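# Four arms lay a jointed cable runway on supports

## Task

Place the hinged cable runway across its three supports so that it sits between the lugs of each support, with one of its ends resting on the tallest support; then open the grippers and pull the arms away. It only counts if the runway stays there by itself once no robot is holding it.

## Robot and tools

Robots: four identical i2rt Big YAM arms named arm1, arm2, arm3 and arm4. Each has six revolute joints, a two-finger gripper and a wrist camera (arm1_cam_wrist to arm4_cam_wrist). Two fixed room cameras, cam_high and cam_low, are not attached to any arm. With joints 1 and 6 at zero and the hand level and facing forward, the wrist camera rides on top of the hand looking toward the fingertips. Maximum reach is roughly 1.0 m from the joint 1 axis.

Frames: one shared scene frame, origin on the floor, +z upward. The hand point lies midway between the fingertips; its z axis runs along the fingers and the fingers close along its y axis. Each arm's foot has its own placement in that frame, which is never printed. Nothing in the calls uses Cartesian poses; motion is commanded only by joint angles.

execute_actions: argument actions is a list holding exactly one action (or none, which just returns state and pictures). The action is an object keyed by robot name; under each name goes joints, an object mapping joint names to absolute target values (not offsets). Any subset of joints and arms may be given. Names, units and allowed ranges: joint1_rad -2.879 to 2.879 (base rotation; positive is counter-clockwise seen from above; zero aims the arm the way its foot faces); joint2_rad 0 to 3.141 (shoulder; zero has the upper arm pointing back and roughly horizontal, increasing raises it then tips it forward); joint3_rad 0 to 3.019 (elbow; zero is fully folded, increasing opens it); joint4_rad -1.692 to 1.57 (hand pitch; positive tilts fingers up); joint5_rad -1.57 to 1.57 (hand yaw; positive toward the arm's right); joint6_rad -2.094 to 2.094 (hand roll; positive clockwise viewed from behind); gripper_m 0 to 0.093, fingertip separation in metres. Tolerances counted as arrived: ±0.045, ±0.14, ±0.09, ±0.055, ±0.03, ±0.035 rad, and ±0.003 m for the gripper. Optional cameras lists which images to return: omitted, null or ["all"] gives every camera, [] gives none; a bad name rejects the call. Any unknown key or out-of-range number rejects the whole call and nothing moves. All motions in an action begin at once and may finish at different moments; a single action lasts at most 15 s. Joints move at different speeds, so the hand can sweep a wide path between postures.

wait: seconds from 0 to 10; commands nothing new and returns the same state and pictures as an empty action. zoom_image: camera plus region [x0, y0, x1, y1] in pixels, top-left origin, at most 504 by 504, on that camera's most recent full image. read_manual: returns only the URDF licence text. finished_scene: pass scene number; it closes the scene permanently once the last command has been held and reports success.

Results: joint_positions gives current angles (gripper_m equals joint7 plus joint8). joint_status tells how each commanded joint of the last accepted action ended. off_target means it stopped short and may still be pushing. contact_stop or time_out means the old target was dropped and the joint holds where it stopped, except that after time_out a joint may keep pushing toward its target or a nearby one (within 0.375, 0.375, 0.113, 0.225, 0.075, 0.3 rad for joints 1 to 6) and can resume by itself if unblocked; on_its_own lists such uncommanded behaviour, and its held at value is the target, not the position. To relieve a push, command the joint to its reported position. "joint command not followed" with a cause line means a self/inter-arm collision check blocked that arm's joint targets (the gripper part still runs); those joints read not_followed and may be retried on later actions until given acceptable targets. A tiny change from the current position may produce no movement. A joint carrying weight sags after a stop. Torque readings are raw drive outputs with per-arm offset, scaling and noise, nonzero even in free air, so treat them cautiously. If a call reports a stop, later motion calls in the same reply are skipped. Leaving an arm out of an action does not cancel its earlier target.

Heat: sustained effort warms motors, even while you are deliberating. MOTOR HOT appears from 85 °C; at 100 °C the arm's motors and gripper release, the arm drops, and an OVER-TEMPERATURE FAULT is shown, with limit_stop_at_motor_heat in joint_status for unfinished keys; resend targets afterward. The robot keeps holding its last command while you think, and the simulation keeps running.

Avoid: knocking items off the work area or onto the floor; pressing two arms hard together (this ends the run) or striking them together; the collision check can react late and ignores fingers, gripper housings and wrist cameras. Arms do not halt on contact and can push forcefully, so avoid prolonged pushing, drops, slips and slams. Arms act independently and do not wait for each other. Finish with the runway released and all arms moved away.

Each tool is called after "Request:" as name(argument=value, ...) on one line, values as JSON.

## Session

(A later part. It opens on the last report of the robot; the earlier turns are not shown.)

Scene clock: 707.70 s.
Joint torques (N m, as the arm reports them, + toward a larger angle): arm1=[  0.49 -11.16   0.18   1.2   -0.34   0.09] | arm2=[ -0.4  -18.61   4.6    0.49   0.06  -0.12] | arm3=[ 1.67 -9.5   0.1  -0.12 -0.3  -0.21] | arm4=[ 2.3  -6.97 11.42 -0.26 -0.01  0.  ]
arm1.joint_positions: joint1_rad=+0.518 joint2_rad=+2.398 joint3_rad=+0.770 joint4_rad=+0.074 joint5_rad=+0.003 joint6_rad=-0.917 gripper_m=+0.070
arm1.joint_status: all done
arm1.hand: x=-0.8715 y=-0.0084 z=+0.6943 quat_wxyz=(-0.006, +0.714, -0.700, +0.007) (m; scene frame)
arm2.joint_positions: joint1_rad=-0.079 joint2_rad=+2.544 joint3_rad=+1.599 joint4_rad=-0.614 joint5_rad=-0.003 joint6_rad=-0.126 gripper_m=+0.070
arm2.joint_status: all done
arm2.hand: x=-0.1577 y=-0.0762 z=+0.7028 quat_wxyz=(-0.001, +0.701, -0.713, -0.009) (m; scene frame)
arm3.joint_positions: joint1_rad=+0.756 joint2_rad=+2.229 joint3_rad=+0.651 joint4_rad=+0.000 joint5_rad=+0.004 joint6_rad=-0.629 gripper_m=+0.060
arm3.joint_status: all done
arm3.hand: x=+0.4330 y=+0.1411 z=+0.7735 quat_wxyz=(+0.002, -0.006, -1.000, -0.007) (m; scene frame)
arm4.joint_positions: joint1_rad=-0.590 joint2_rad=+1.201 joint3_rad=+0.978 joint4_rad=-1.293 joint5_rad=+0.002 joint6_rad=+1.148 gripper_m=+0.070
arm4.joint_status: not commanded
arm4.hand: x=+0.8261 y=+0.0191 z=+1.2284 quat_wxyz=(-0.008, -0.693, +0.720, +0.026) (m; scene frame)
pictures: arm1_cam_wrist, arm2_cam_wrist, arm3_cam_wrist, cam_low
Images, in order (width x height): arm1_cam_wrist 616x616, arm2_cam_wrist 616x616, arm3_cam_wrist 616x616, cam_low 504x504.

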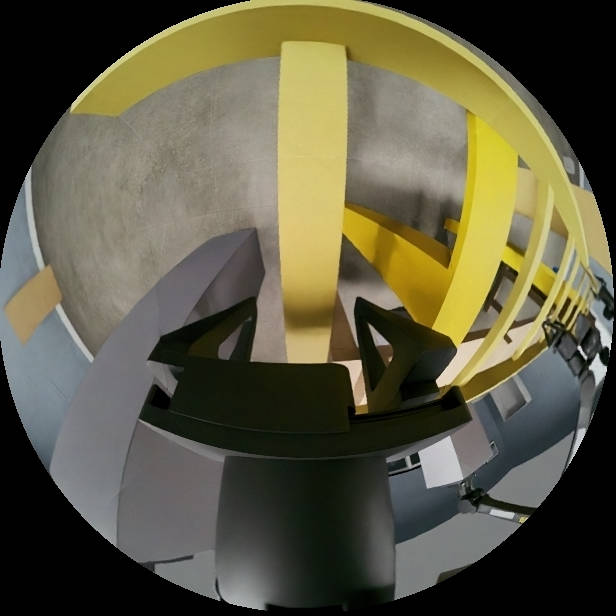

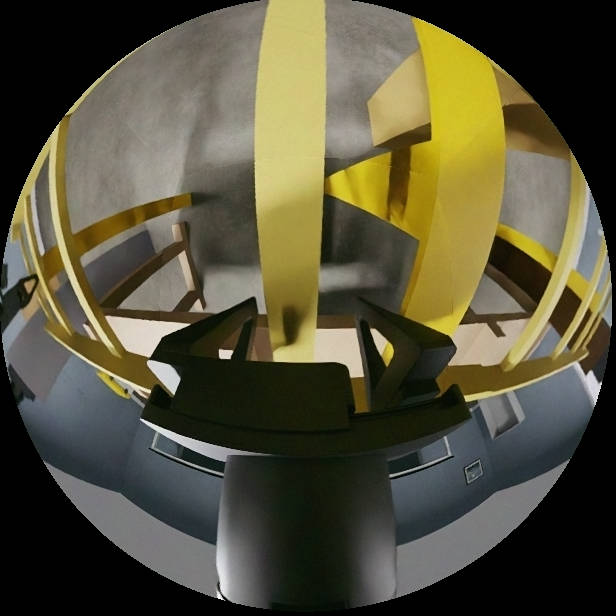

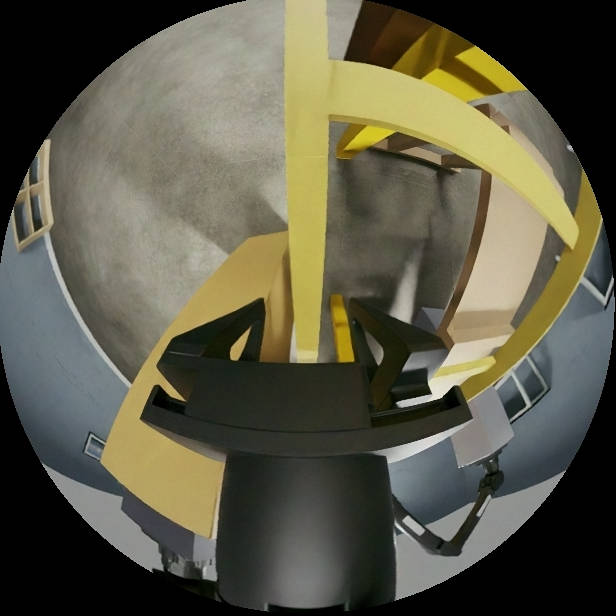

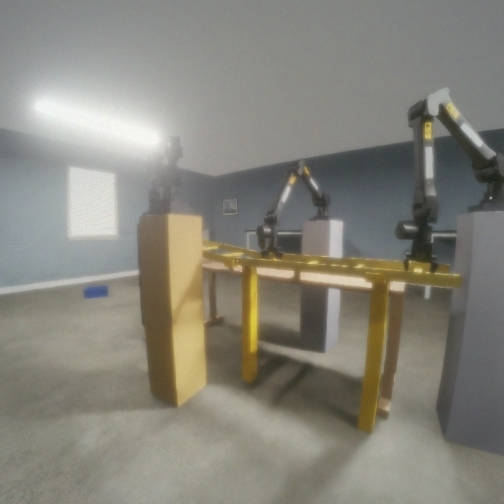

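Request:
execute_actions(actions=[{"arm1":{"joints":{"joint2_rad":2.07,"joint3_rad":0.675,"joint4_rad":-0.175}},"arm2":{"joints":{"joint1_rad":-0.06,"joint2_rad":2.354,"joint3_rad":1.552,"joint4_rad":-0.764}},"arm3":{"joints":{"joint2_rad":2.0,"joint3_rad":0.60,"joint4_rad":-0.17}}}], cameras=["cam_low"])

Request:
execute_actions(actions=[{"arm1":{"joints":{"joint2_rad":1.2,"joint3_rad":1.0,"joint4_rad":-1.3}},"arm2":{"joints":{"joint2_rad":1.2,"joint3_rad":1.0,"joint4_rad":-1.3}},"arm3":{"joints":{"joint2_rad":1.2,"joint3_rad":1.0,"joint4_rad":-1.3}}}])

Scene clock: 714.97 s.
Joint torques (N m, as the arm reports them, + toward a larger angle): arm1=[ 0.47 -9.1   1.9   0.18 -0.33  0.09] | arm2=[  1.26 -18.52   6.16  -0.24   0.06  -0.1 ] | arm3=[ 0.63 -7.36  2.22 -0.64 -0.26 -0.21] | arm4=[ 2.33 -6.98 11.41 -0.27 -0.01  0.  ]
arm1.joint_positions: joint1_rad=+0.519 joint2_rad=+2.058 joint3_rad=+0.676 joint4_rad=-0.165 joint5_rad=+0.003 joint6_rad=-0.918 gripper_m=+0.070
arm1.joint_status: all done
arm1.hand: x=-0.8655 y=-0.0023 z=+0.7969 quat_wxyz=(-0.010, +0.714, -0.700, +0.007) (m; scene frame)
arm2.joint_positions: joint1_rad=-0.073 joint2_rad=+2.346 joint3_rad=+1.537 joint4_rad=-0.751 joint5_rad=-0.003 joint6_rad=-0.126 gripper_m=+0.070
arm2.joint_status: all done
arm2.hand: x=-0.1601 y=-0.0739 z=+0.8020 quat_wxyz=(+0.000, +0.704, -0.710, -0.008) (m; scene frame)
arm3.joint_positions: joint1_rad=+0.756 joint2_rad=+1.996 joint3_rad=+0.595 joint4_rad=-0.158 joint5_rad=+0.004 joint6_rad=-0.629 gripper_m=+0.060
arm3.joint_status: all done
arm3.hand: x=+0.4363 y=+0.1378 z=+0.8378 quat_wxyz=(-0.005, -0.006, -1.000, -0.001) (m; scene frame)
arm4.joint_positions: joint1_rad=-0.590 joint2_rad=+1.201 joint3_rad=+0.978 joint4_rad=-1.293 joint5_rad=+0.002 joint6_rad=+1.148 gripper_m=+0.070
arm4.joint_status: not commanded
arm4.hand: x=+0.8261 y=+0.0191 z=+1.2284 quat_wxyz=(-0.008, -0.693, +0.720, +0.026) (m; scene frame)
pictures: cam_low
Images, in order (width x height): cam_low 504x504.

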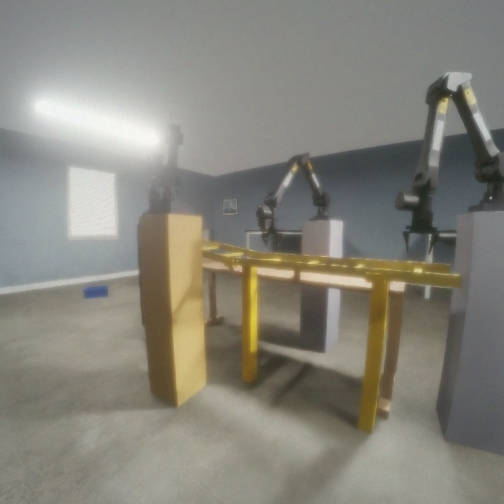

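Scene clock: 716.70 s.
Joint torques (N m, as the arm reports them, + toward a larger angle): arm1=[ 0.41 -6.04  7.89  0.32 -0.31  0.1 ] | arm2=[ 1.19 -7.62  7.66 -0.08  0.06 -0.1 ] | arm3=[ 0.64 -5.56 10.48 -0.84 -0.3  -0.24] | arm4=[ 2.29 -6.99 11.42 -0.28 -0.01  0.  ]
arm1.joint_positions: joint1_rad=+0.519 joint2_rad=+1.201 joint3_rad=+1.001 joint4_rad=-1.290 joint5_rad=+0.003 joint6_rad=-0.918 gripper_m=+0.070
arm1.joint_status: all done
arm1.hand: x=-0.8622 y=+0.0045 z=+1.1720 quat_wxyz=(-0.038, +0.714, -0.699, +0.011) (m; scene frame)
arm2.joint_positions: joint1_rad=-0.073 joint2_rad=+1.205 joint3_rad=+0.997 joint4_rad=-1.286 joint5_rad=-0.003 joint6_rad=-0.126 gripper_m=+0.070
arm2.joint_status: all done
arm2.hand: x=-0.1918 y=-0.3311 z=+1.1555 quat_wxyz=(-0.027, +0.703, -0.710, -0.029) (m; scene frame)
arm3.joint_positions: joint1_rad=+0.756 joint2_rad=+1.192 joint3_rad=+0.992 joint4_rad=-1.289 joint5_rad=+0.004 joint6_rad=-0.629 gripper_m=+0.060
arm3.joint_status: all done
arm3.hand: x=+0.4607 y=+0.1140 z=+1.1990 quat_wxyz=(-0.034, -0.006, -0.999, +0.019) (m; scene frame)
arm4.joint_positions: joint1_rad=-0.590 joint2_rad=+1.201 joint3_rad=+0.978 joint4_rad=-1.293 joint5_rad=+0.002 joint6_rad=+1.148 gripper_m=+0.070
arm4.joint_status: not commanded
arm4.hand: x=+0.8261 y=+0.0191 z=+1.2284 quat_wxyz=(-0.008, -0.693, +0.720, +0.026) (m; scene frame)
pictures: arm1_cam_wrist, arm2_cam_wrist, arm3_cam_wrist, arm4_cam_wrist, cam_high, cam_low
Images, in order (width x height): arm1_cam_wrist 616x616, arm2_cam_wrist 616x616, arm3_cam_wrist 616x616, arm4_cam_wrist 616x616, cam_high 504x504, cam_low 504x504.

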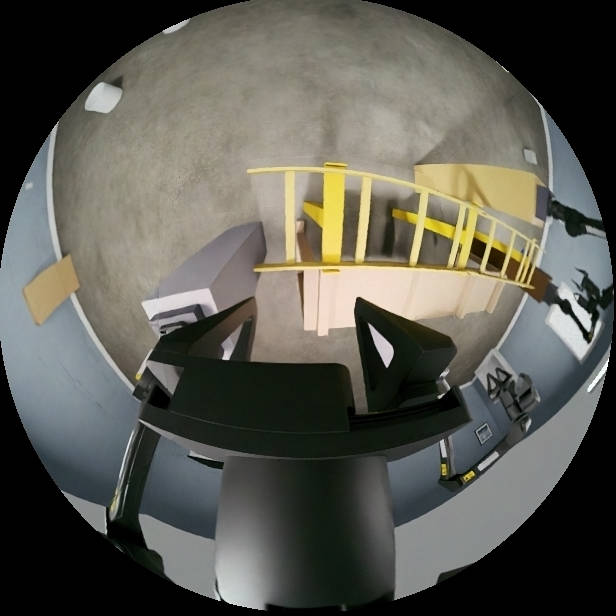

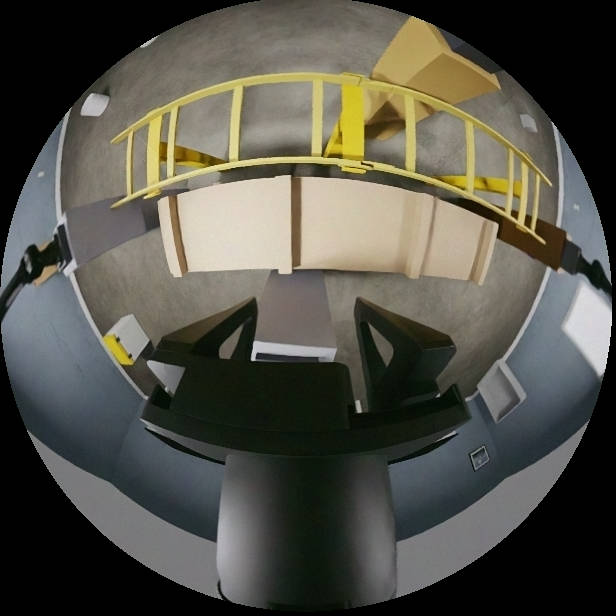

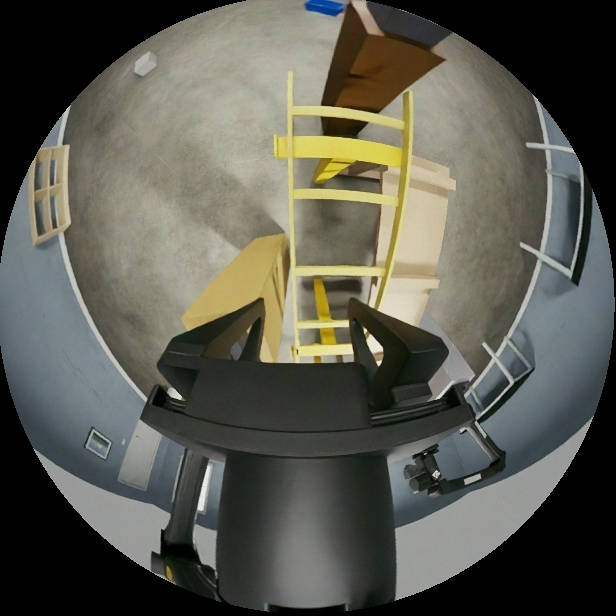

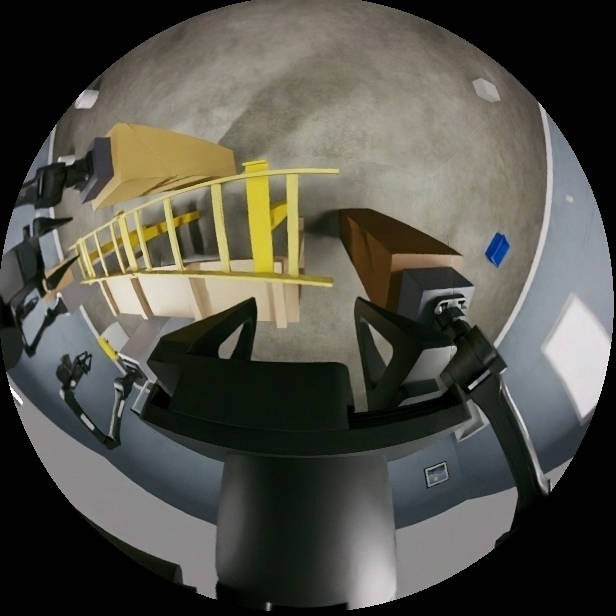

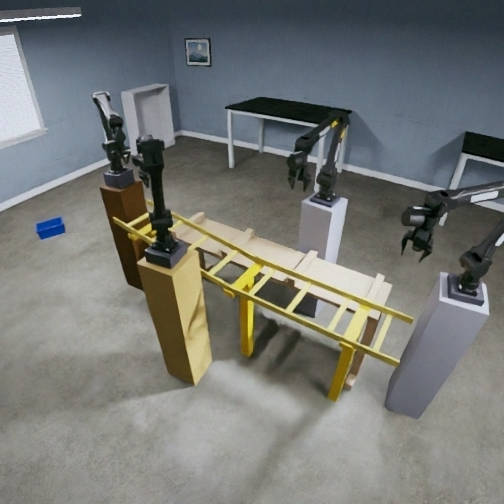

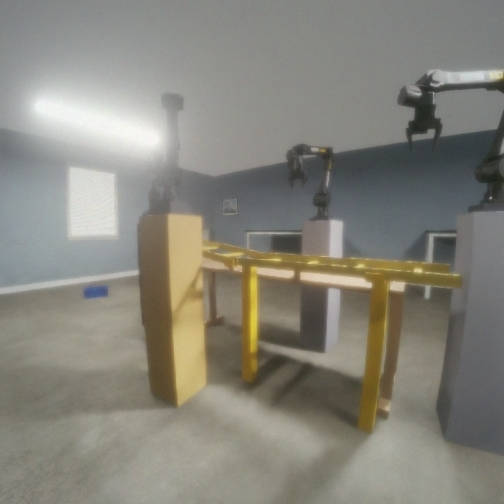

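Request:
zoom_image(camera="arm3_cam_wrist", region=[260, 80, 460, 220])

Request:
zoom_image(camera="arm1_cam_wrist", region=[240, 150, 420, 290])

Request:
zoom_image(camera="arm2_cam_wrist", region=[280, 60, 440, 190])

Request:
zoom_image(camera="arm4_cam_wrist", region=[190, 150, 350, 300])

Region (260, 80, 460, 220) of arm3_cam_wrist's 616x616 image, scaled by 2.520, with more detail than that image has; it fills the top 353 rows of this view, and the rest is white.

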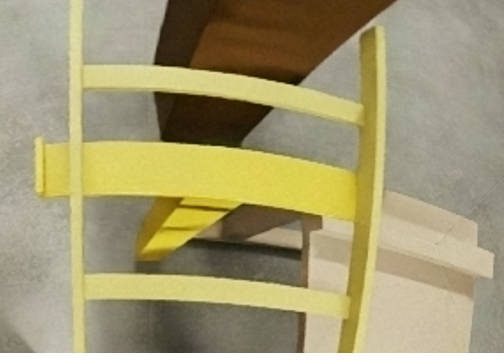

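Region (240, 150, 420, 290) of arm1_cam_wrist's 616x616 image, scaled by 2.800, with more detail than that image has.

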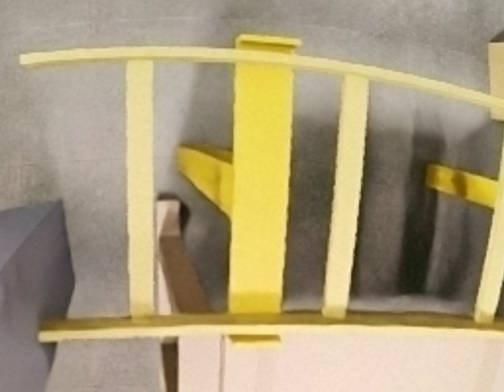

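Region (280, 60, 440, 190) of arm2_cam_wrist's 616x616 image, scaled by 3.150, with more detail than that image has; it fills the top 410 rows of this view, and the rest is white.

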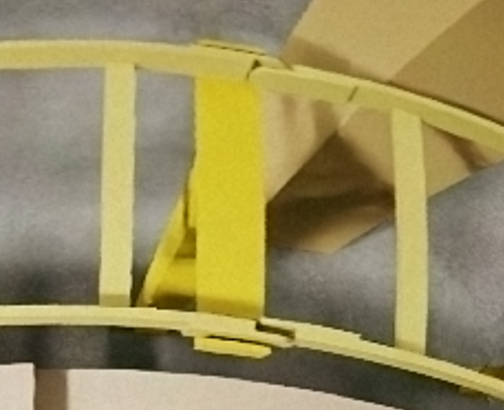

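Region (190, 150, 350, 300) of arm4_cam_wrist's 616x616 image, scaled by 3.150, with more detail than that image has; it fills the top 472 rows of this view, and the rest is white.

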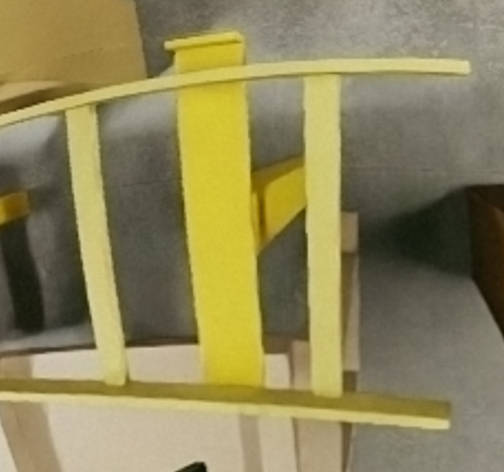

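Request:
zoom_image(camera="arm2_cam_wrist", region=[430, 110, 570, 250])

Request:
zoom_image(camera="cam_high", region=[100, 190, 240, 270])

Region (430, 110, 570, 250) of arm2_cam_wrist's 616x616 image, scaled by 3.600, with more detail than that image has.

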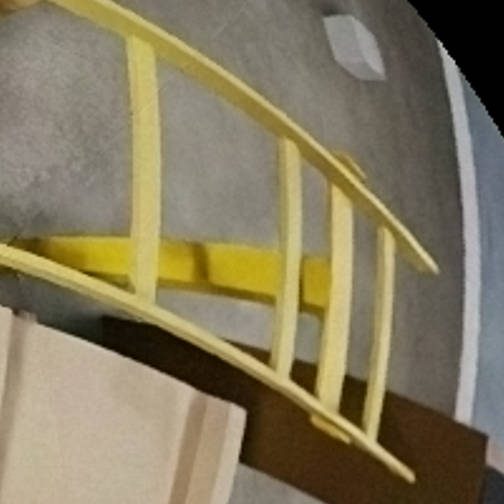

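Region (100, 190, 240, 270) of cam_high's 504x504 image, scaled by 3.600, with more detail than that image has; it fills the top 288 rows of this view, and the rest is white.

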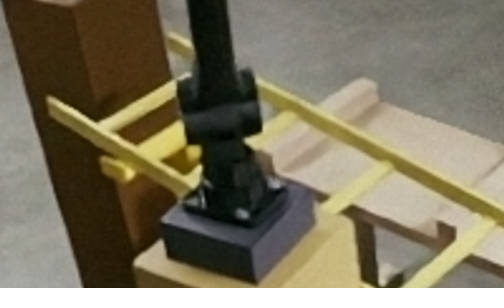

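Request:
finished_scene(scene=1)

The scene is finished: the task was done.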